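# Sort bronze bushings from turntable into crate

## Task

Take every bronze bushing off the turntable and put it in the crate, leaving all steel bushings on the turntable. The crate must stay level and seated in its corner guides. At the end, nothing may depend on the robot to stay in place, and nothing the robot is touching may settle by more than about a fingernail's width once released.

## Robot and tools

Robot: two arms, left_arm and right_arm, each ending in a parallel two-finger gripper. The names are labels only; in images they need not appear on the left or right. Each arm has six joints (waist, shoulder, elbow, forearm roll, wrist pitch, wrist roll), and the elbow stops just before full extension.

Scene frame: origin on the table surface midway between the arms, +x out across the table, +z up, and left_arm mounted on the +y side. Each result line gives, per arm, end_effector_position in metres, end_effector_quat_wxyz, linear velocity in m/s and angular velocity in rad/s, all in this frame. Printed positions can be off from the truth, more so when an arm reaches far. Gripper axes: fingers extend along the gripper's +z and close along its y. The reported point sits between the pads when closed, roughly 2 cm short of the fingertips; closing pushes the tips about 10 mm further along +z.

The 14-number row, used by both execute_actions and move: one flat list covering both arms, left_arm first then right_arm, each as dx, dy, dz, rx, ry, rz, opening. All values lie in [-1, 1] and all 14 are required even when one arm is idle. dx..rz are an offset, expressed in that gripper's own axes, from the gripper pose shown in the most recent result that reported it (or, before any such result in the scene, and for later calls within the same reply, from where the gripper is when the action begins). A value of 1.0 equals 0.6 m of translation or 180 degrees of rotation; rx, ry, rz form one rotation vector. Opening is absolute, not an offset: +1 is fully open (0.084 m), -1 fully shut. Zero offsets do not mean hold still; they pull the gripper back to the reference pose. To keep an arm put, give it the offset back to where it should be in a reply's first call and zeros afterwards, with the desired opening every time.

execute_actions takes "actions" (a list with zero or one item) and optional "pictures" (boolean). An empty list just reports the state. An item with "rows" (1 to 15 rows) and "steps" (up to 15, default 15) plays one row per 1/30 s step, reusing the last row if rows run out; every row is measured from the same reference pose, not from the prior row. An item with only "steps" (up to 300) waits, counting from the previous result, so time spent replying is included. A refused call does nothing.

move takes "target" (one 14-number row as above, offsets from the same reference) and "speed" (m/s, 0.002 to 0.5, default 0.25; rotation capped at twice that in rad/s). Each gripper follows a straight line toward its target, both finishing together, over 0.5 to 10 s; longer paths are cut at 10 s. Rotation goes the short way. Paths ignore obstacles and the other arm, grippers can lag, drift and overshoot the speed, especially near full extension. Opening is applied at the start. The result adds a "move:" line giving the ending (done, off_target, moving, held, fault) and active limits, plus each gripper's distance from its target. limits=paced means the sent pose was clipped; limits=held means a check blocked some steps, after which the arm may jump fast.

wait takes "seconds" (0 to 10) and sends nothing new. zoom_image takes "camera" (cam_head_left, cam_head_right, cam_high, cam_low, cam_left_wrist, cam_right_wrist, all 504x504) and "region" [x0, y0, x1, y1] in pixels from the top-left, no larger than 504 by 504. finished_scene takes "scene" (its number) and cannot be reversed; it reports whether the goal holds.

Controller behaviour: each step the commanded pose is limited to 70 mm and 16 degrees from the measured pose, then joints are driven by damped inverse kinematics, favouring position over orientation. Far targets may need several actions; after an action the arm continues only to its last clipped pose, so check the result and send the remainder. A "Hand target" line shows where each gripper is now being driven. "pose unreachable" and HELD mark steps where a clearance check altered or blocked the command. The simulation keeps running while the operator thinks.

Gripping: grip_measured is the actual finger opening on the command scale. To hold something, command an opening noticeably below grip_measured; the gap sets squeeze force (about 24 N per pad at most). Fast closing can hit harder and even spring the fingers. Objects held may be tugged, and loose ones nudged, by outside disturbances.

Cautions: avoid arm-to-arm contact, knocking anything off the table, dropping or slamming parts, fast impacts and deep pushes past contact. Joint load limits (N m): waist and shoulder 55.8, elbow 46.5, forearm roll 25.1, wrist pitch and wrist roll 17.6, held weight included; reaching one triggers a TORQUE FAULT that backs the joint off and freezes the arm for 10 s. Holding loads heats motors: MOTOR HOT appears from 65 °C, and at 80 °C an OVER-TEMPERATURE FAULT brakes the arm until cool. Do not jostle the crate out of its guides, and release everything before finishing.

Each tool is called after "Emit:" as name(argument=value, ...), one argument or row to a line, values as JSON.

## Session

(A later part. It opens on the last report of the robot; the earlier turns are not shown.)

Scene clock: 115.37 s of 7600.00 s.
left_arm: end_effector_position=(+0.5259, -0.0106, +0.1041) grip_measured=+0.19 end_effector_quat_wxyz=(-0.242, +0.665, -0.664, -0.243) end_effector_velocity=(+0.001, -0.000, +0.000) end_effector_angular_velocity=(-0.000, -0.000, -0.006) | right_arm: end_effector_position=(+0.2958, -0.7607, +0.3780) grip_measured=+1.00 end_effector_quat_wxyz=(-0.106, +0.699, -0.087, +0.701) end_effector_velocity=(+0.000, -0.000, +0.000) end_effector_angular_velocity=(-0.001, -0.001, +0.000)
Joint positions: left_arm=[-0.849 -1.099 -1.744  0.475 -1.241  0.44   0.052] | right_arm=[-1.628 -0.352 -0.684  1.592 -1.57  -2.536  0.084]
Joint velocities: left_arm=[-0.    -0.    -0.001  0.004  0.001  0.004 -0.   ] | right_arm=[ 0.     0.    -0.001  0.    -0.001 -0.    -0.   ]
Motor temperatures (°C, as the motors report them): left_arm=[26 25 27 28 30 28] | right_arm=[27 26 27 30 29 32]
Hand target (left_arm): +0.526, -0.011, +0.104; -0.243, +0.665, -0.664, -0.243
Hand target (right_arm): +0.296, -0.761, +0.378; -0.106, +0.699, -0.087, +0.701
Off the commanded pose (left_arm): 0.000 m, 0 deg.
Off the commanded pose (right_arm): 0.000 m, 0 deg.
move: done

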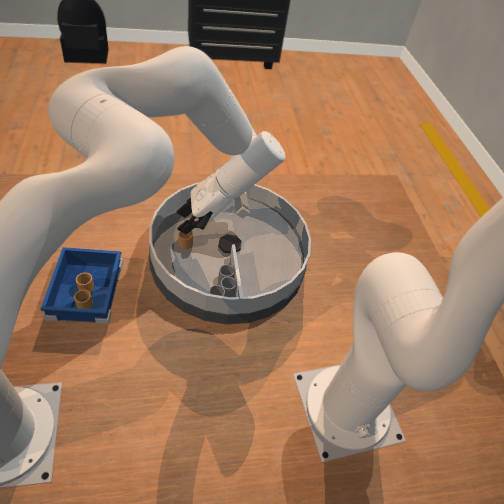

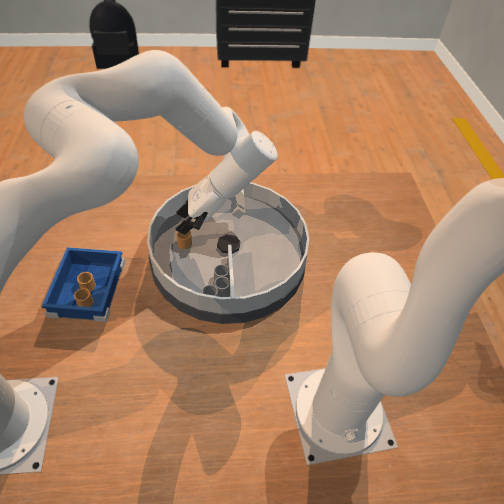

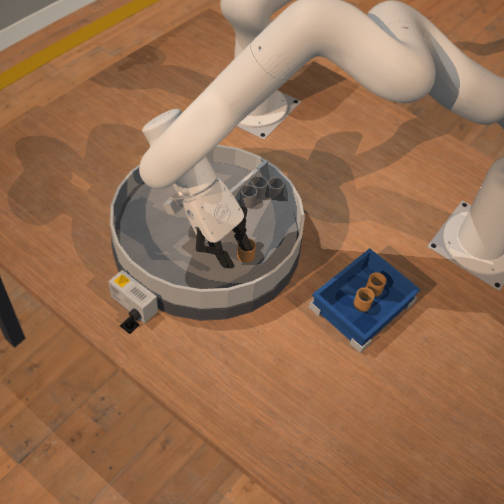

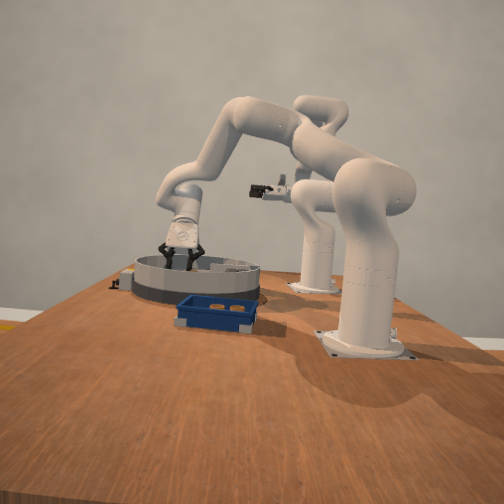

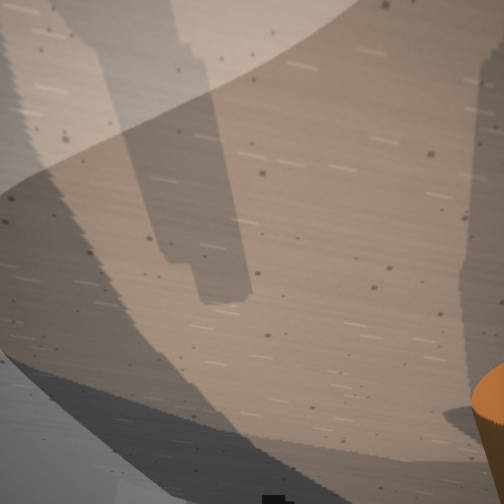

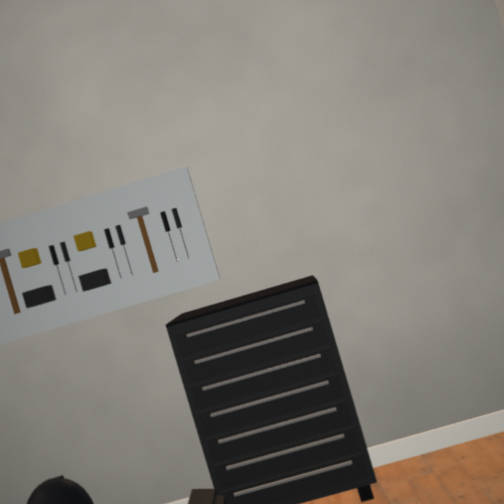

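Emit:
move(
  target=[-0.017,0.005,-0.0204,0,0,0,0.2,0,0,0,0,0,0,1],
)

Emit:
move(
  target=[0,0.1225,0,0,0.222,0,0.8,0,0,0,0,0,0,1],
  speed=0.5,
)

Emit:
move(
  target=[0.013,0.025,0.066,0,0,0,0.8,0,0,0,0,0,0,1],
)

Emit:
move(
  target=[0,0,0,0,0,0,-0.5,0,0,0,0,0,0,1],
)

Emit:
move(
  target=[0,0,-0.13,0,0,0,-0.5,0,0,0,0,0,0,1],
  speed=0.2,
)

Emit:
move(
  target=[-0.421,0,0.05,0,0,-0.464,-0.5,0,0,0,0,0,0,1],
  speed=0.4,
)

Scene clock: 117.50 s of 7600.00 s.
left_arm: end_effector_position=(+0.5228, -0.0106, +0.1198) grip_measured=+0.19 end_effector_quat_wxyz=(-0.242, +0.665, -0.664, -0.243) end_effector_velocity=(-0.001, +0.000, +0.001) end_effector_angular_velocity=(+0.001, +0.001, +0.000) | right_arm: end_effector_position=(+0.2958, -0.7607, +0.3780) grip_measured=+1.00 end_effector_quat_wxyz=(-0.106, +0.699, -0.087, +0.701) end_effector_velocity=(+0.000, -0.000, +0.000) end_effector_angular_velocity=(-0.001, -0.000, -0.000)
Joint positions: left_arm=[-0.853 -1.069 -1.728  0.471 -1.255  0.445  0.052] | right_arm=[-1.628 -0.352 -0.684  1.592 -1.57  -2.536  0.084]
Joint velocities: left_arm=[-0.001  0.003  0.002 -0.001 -0.002  0.     0.   ] | right_arm=[ 0.    -0.    -0.001  0.    -0.    -0.     0.   ]
Motor temperatures (°C, as the motors report them): left_arm=[26 25 27 28 30 28] | right_arm=[27 26 27 30 29 32]
Hand target (left_arm): +0.523, -0.011, +0.120; -0.242, +0.665, -0.664, -0.243
Hand target (right_arm): +0.296, -0.761, +0.378; -0.106, +0.699, -0.087, +0.701
Off the commanded pose (left_arm): 0.000 m, 0 deg.
Off the commanded pose (right_arm): 0.000 m, 0 deg.
move: done

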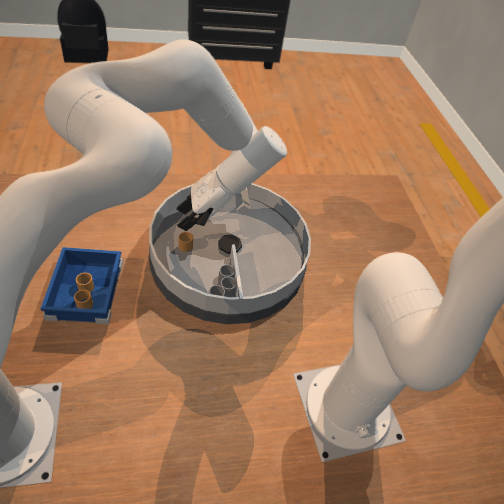

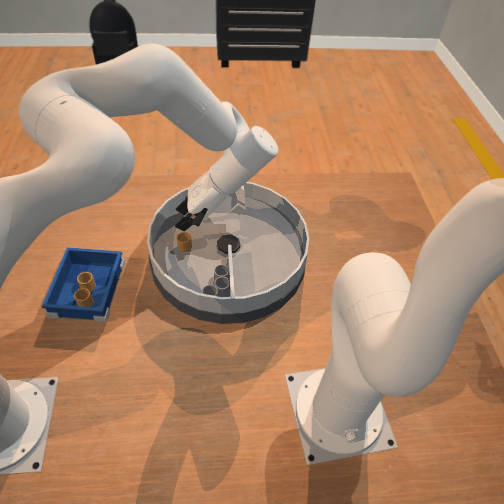

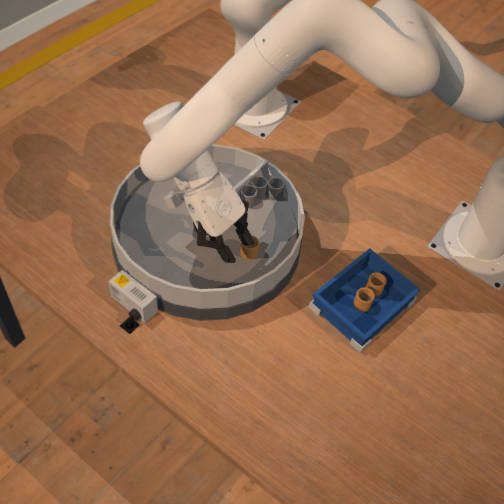

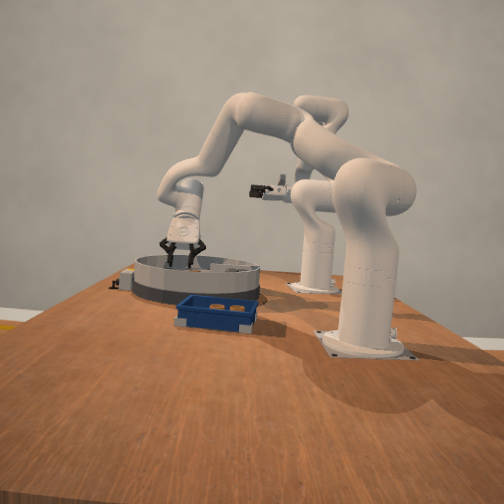

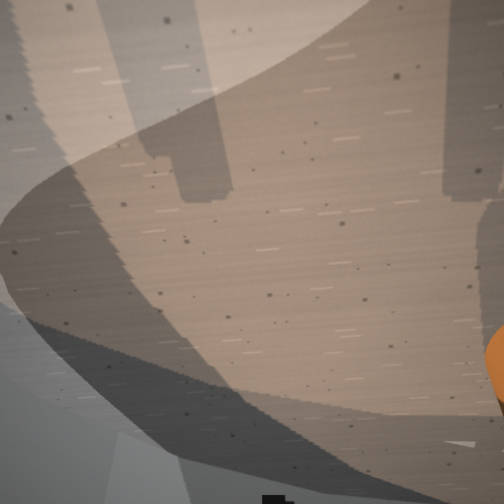

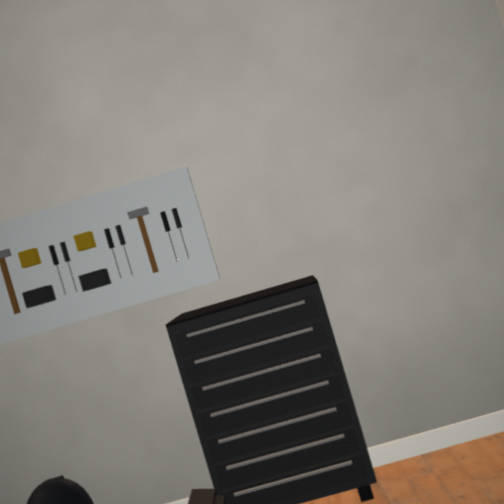

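Scene clock: 118.83 s of 7600.00 s.
left_arm: end_effector_position=(+0.4492, -0.0109, +0.1195) grip_measured=+0.80 end_effector_quat_wxyz=(-0.003, +0.708, -0.707, -0.000) end_effector_velocity=(-0.001, -0.000, +0.000) end_effector_angular_velocity=(-0.010, +0.005, -0.001) | right_arm: end_effector_position=(+0.2958, -0.7607, +0.3780) grip_measured=+1.00 end_effector_quat_wxyz=(-0.106, +0.699, -0.087, +0.701) end_effector_velocity=(+0.000, +0.000, -0.001) end_effector_angular_velocity=(+0.002, +0.000, +0.000)
Joint positions: left_arm=[-0.764 -0.638 -1.103  0.011 -0.466  0.812  0.077] | right_arm=[-1.628 -0.352 -0.684  1.592 -1.57  -2.536  0.084]
Joint velocities: left_arm=[ 0.003  0.003  0.005 -0.023  0.005  0.024  0.   ] | right_arm=[ 0.    -0.001  0.001 -0.     0.     0.     0.   ]
Motor temperatures (°C, as the motors report them): left_arm=[26 25 27 28 30 28] | right_arm=[27 26 27 30 29 32]
Hand target (left_arm): +0.449, -0.011, +0.120; -0.002, +0.708, -0.707, -0.000
Hand target (right_arm): +0.296, -0.761, +0.378; -0.106, +0.699, -0.087, +0.701
Off the commanded pose (left_arm): 0.000 m, 0 deg.
Off the commanded pose (right_arm): 0.000 m, 0 deg.
move: done

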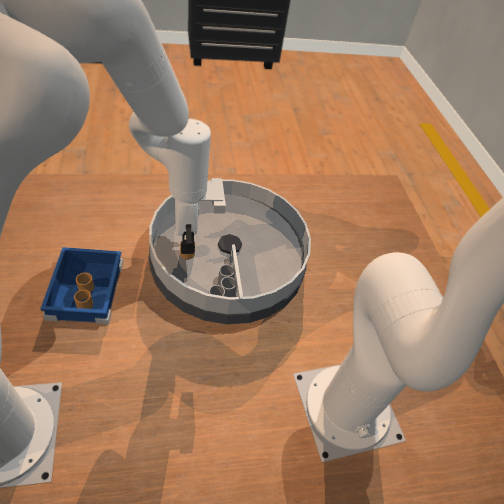

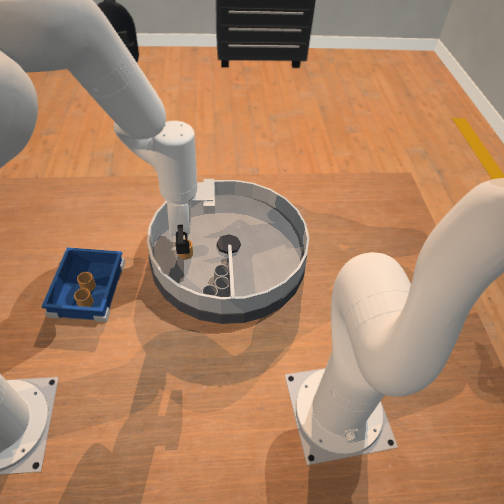

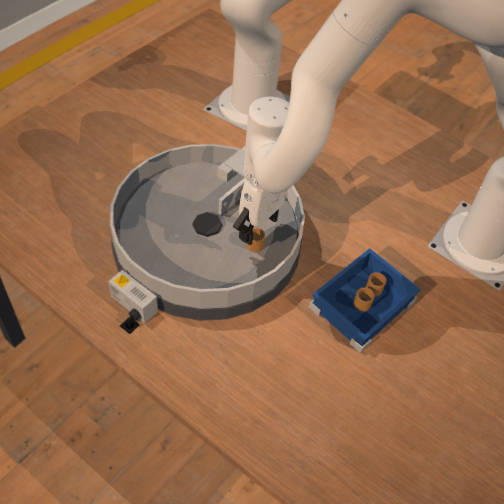

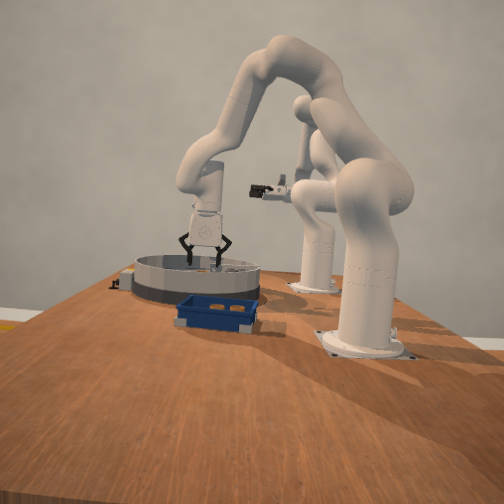

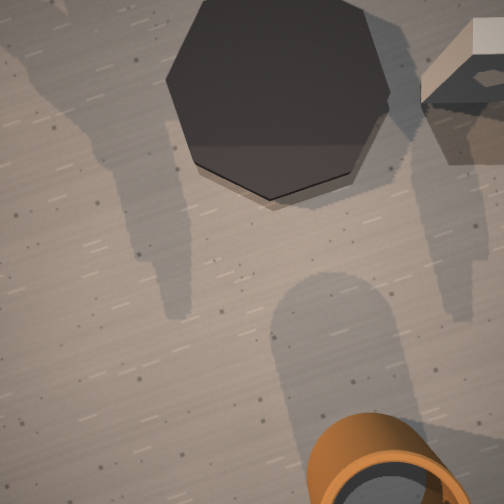

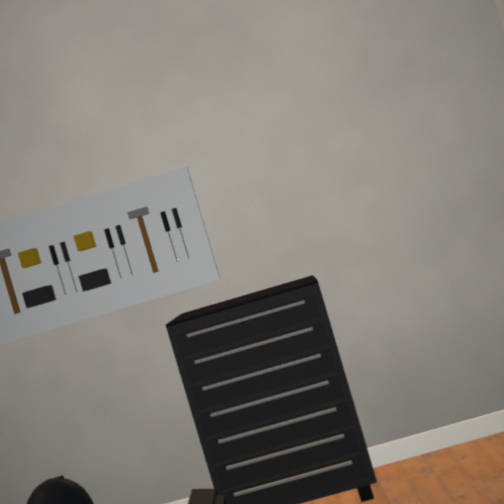

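Scene clock: 119.63 s of 7600.00 s.
left_arm: end_effector_position=(+0.4346, -0.0186, +0.0802) grip_measured=+0.80 end_effector_quat_wxyz=(-0.003, +0.708, -0.707, -0.000) end_effector_velocity=(-0.001, -0.000, -0.002) end_effector_angular_velocity=(+0.001, +0.001, -0.000) | right_arm: end_effector_position=(+0.2958, -0.7607, +0.3780) grip_measured=+1.00 end_effector_quat_wxyz=(-0.106, +0.699, -0.087, +0.701) end_effector_velocity=(-0.000, +0.000, +0.000) end_effector_angular_velocity=(-0.001, -0.000, +0.000)
Joint positions: left_arm=[-0.792 -0.701 -1.091  0.014 -0.39   0.781  0.077] | right_arm=[-1.628 -0.352 -0.684  1.592 -1.57  -2.536  0.084]
Joint velocities: left_arm=[-0.001 -0.003  0.001  0.001  0.003 -0.002  0.   ] | right_arm=[-0.     0.001  0.    -0.    -0.     0.    -0.   ]
Motor temperatures (°C, as the motors report them): left_arm=[26 25 27 28 30 28] | right_arm=[27 26 27 30 29 32]
Hand target (left_arm): +0.434, -0.019, +0.080; -0.003, +0.708, -0.707, -0.000
Hand target (right_arm): +0.296, -0.761, +0.378; -0.106, +0.699, -0.087, +0.701
Off the commanded pose (left_arm): 0.000 m, 0 deg.
Off the commanded pose (right_arm): 0.000 m, 0 deg.
move: done

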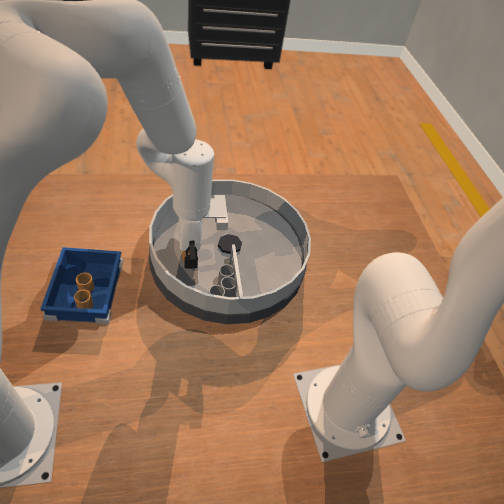

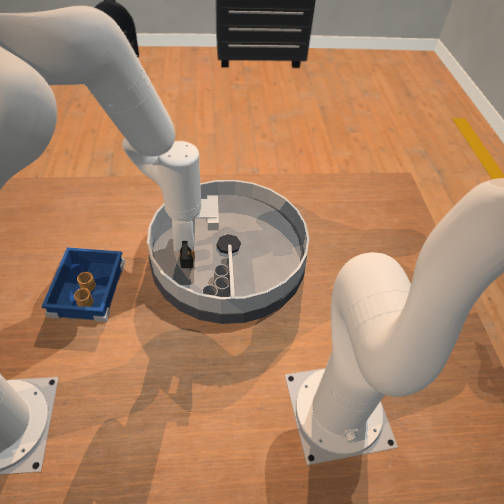

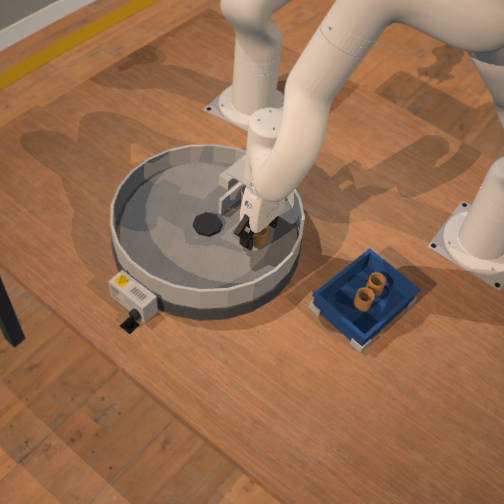

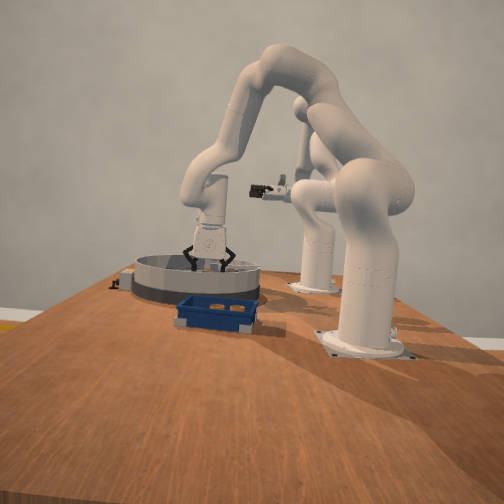

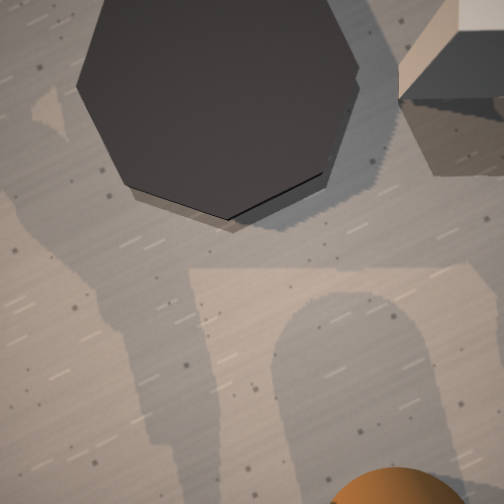

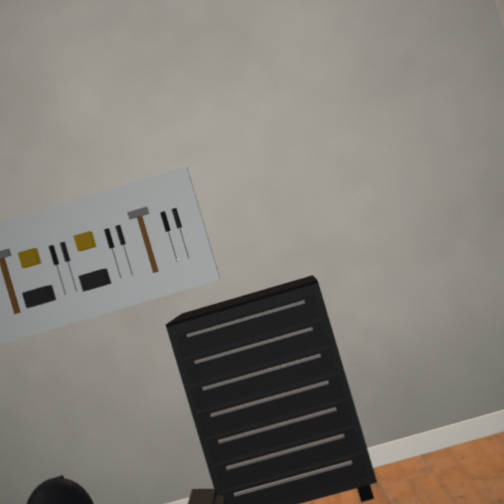

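Scene clock: 120.13 s of 7600.00 s.
left_arm: end_effector_position=(+0.4346, -0.0186, +0.0802) grip_measured=-0.15 end_effector_quat_wxyz=(-0.003, +0.708, -0.707, -0.000) end_effector_velocity=(-0.000, -0.000, -0.000) end_effector_angular_velocity=(-0.000, +0.000, -0.003) | right_arm: end_effector_position=(+0.2958, -0.7607, +0.3780) grip_measured=+1.00 end_effector_quat_wxyz=(-0.106, +0.699, -0.087, +0.701) end_effector_velocity=(+0.000, +0.000, -0.000) end_effector_angular_velocity=(+0.000, +0.001, +0.000)
Joint positions: left_arm=[-0.792 -0.701 -1.091  0.014 -0.39   0.781  0.038] | right_arm=[-1.628 -0.352 -0.684  1.592 -1.57  -2.536  0.084]
Joint velocities: left_arm=[-0.    -0.    -0.    -0.001 -0.     0.003  0.   ] | right_arm=[ 0.     0.     0.001 -0.     0.001 -0.    -0.   ]
Motor temperatures (°C, as the motors report them): left_arm=[26 25 27 28 30 28] | right_arm=[27 26 27 30 29 32]
Hand target (left_arm): +0.435, -0.019, +0.080; -0.003, +0.708, -0.707, -0.000
Hand target (right_arm): +0.296, -0.761, +0.378; -0.106, +0.699, -0.087, +0.701
Off the commanded pose (left_arm): 0.000 m, 0 deg.
Off the commanded pose (right_arm): 0.000 m, 0 deg.
move: done

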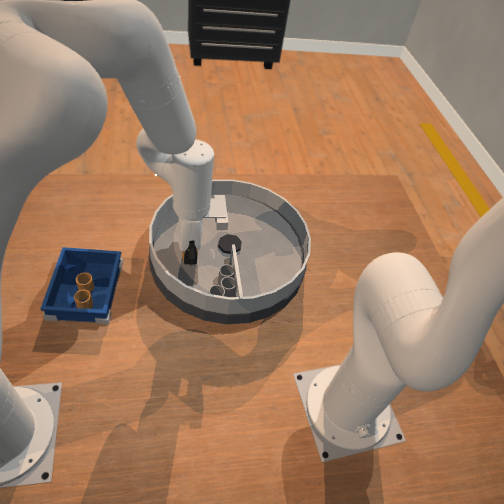

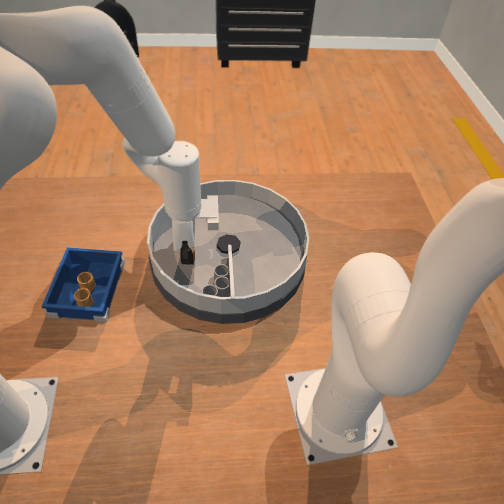

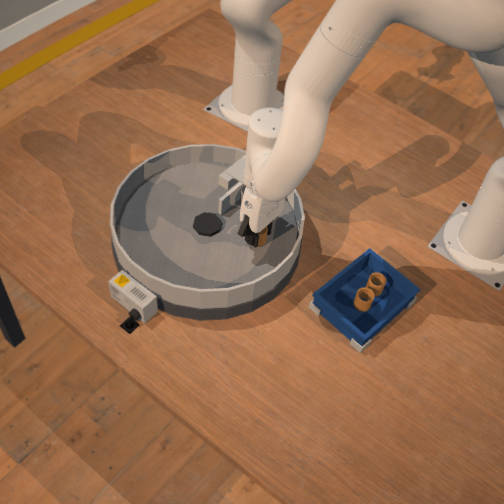

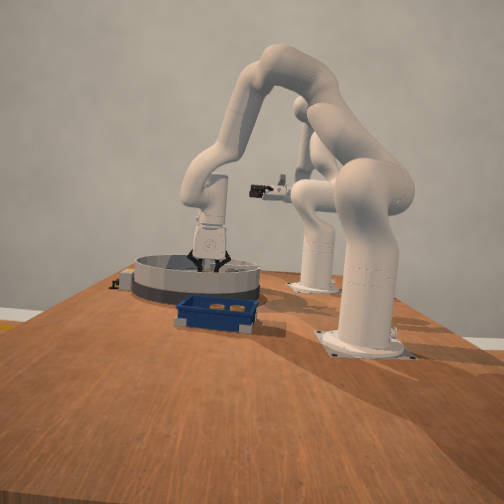

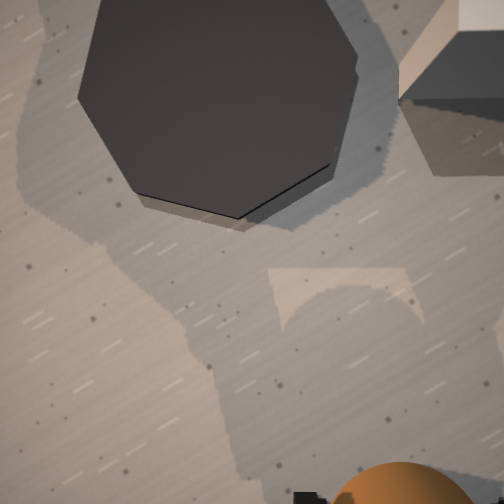

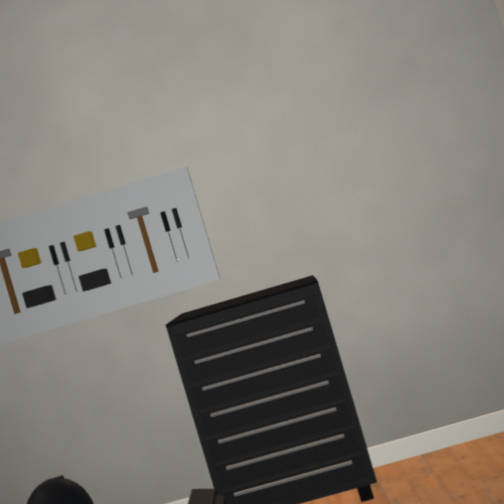

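Scene clock: 121.00 s of 7600.00 s.
left_arm: end_effector_position=(+0.4342, -0.0188, +0.1577) grip_measured=-0.15 end_effector_quat_wxyz=(-0.003, +0.708, -0.707, -0.000) end_effector_velocity=(+0.000, -0.001, +0.003) end_effector_angular_velocity=(-0.002, -0.002, -0.003) | right_arm: end_effector_position=(+0.2958, -0.7607, +0.3780) grip_measured=+1.00 end_effector_quat_wxyz=(-0.106, +0.699, -0.087, +0.701) end_effector_velocity=(-0.000, -0.000, +0.000) end_effector_angular_velocity=(-0.000, -0.000, -0.000)
Joint positions: left_arm=[-0.793 -0.561 -1.09   0.01  -0.53   0.784  0.038] | right_arm=[-1.628 -0.352 -0.684  1.592 -1.57  -2.536  0.084]
Joint velocities: left_arm=[-0.001  0.005 -0.002 -0.    -0.003  0.002  0.   ] | right_arm=[-0.001  0.     0.    -0.    -0.    -0.     0.   ]
Motor temperatures (°C, as the motors report them): left_arm=[26 25 27 28 30 28] | right_arm=[27 26 27 30 29 32]
Hand target (left_arm): +0.434, -0.019, +0.158; -0.003, +0.708, -0.707, -0.000
Hand target (right_arm): +0.296, -0.761, +0.378; -0.106, +0.699, -0.087, +0.701
Off the commanded pose (left_arm): 0.001 m, 0 deg.
Off the commanded pose (right_arm): 0.000 m, 0 deg.
move: done

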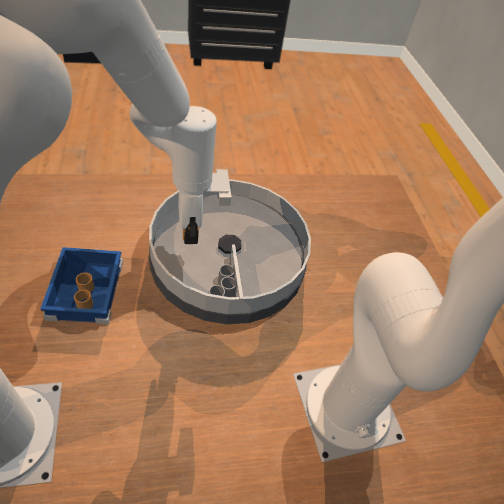

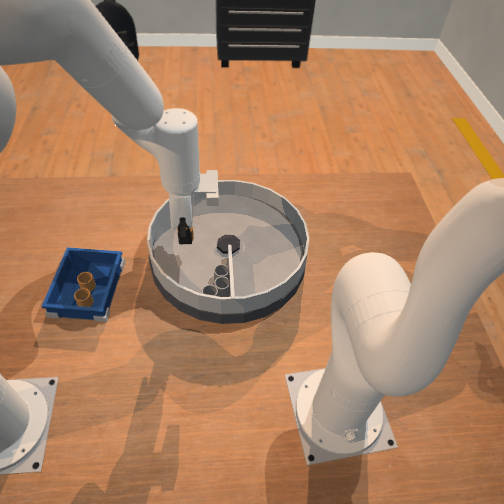

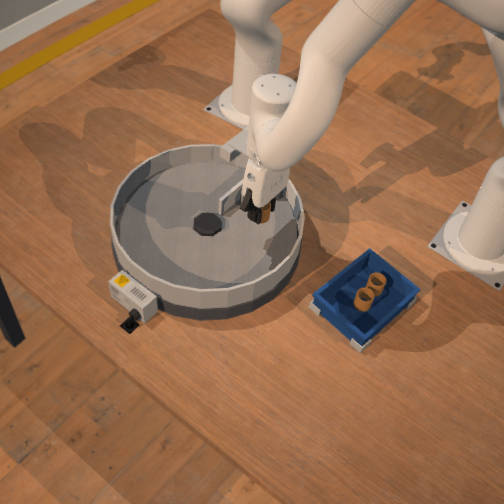

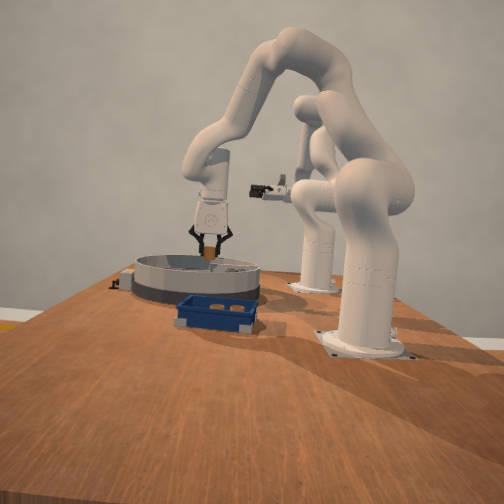

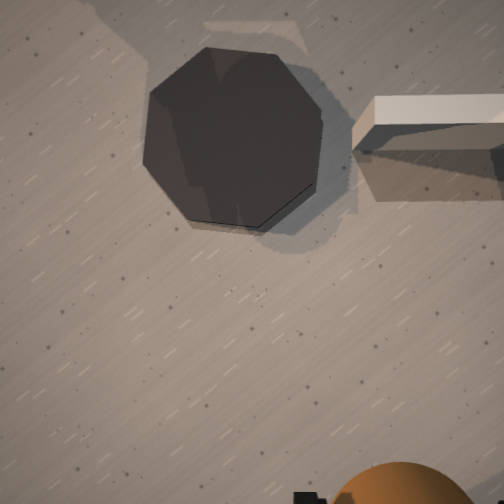

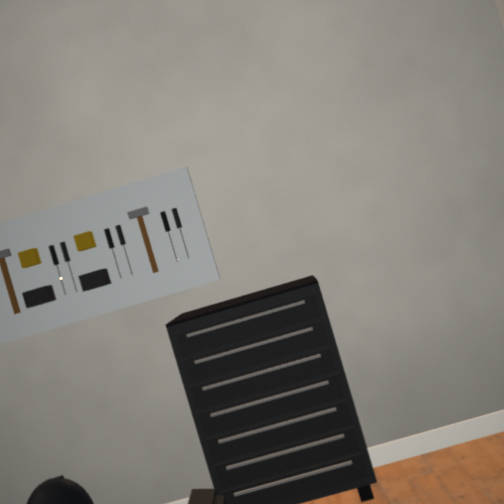

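Scene clock: 123.33 s of 7600.00 s.
left_arm: end_effector_position=(+0.4326, +0.2331, +0.1287) grip_measured=-0.15 end_effector_quat_wxyz=(-0.001, +0.998, -0.056, +0.001) end_effector_velocity=(-0.000, +0.002, -0.000) end_effector_angular_velocity=(+0.003, -0.000, +0.011) | right_arm: end_effector_position=(+0.2958, -0.7607, +0.3780) grip_measured=+1.00 end_effector_quat_wxyz=(-0.106, +0.699, -0.087, +0.701) end_effector_velocity=(+0.000, -0.000, +0.000) end_effector_angular_velocity=(-0.001, -0.000, -0.000)
Joint positions: left_arm=[-0.347 -0.359 -0.683  0.011 -0.323 -0.228  0.038] | right_arm=[-1.628 -0.352 -0.684  1.592 -1.57  -2.536  0.084]
Joint velocities: left_arm=[ 0.003  0.001  0.002  0.008  0.001 -0.015 -0.   ] | right_arm=[ 0.     0.001  0.     0.     0.    -0.    -0.   ]
Motor temperatures (°C, as the motors report them): left_arm=[26 25 27 28 30 28] | right_arm=[27 26 27 30 29 32]
Hand target (left_arm): +0.433, +0.233, +0.129; -0.002, +0.998, -0.056, +0.001
Hand target (right_arm): +0.296, -0.761, +0.378; -0.106, +0.699, -0.087, +0.701
Off the commanded pose (left_arm): 0.002 m, 0 deg.
Off the commanded pose (right_arm): 0.000 m, 0 deg.
move: done

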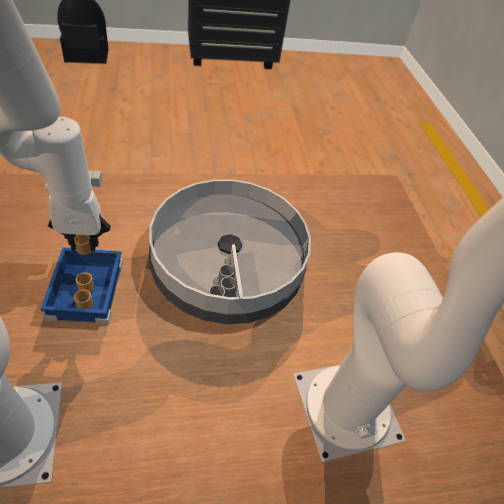

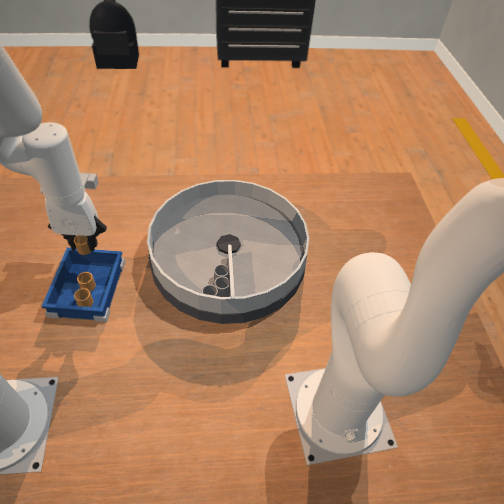

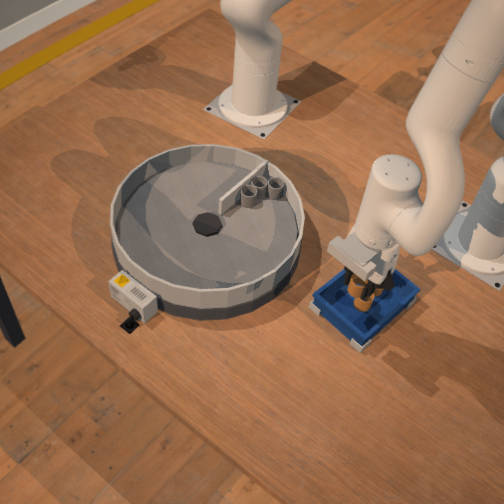

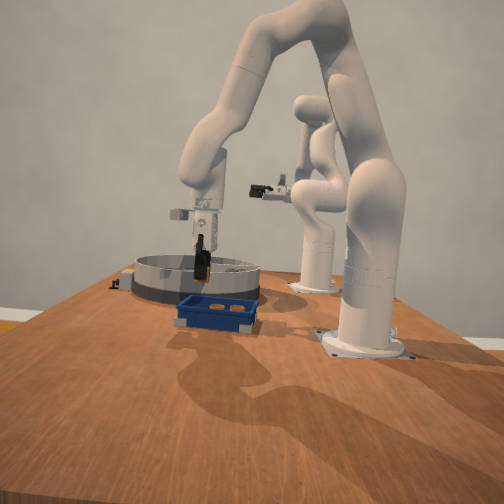

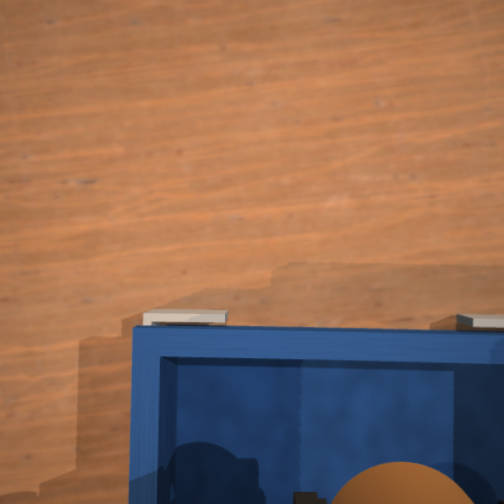

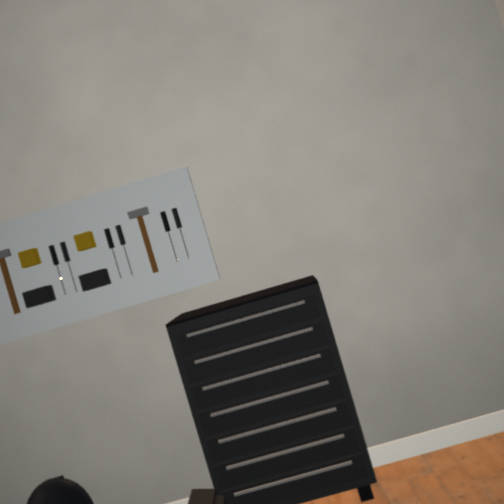

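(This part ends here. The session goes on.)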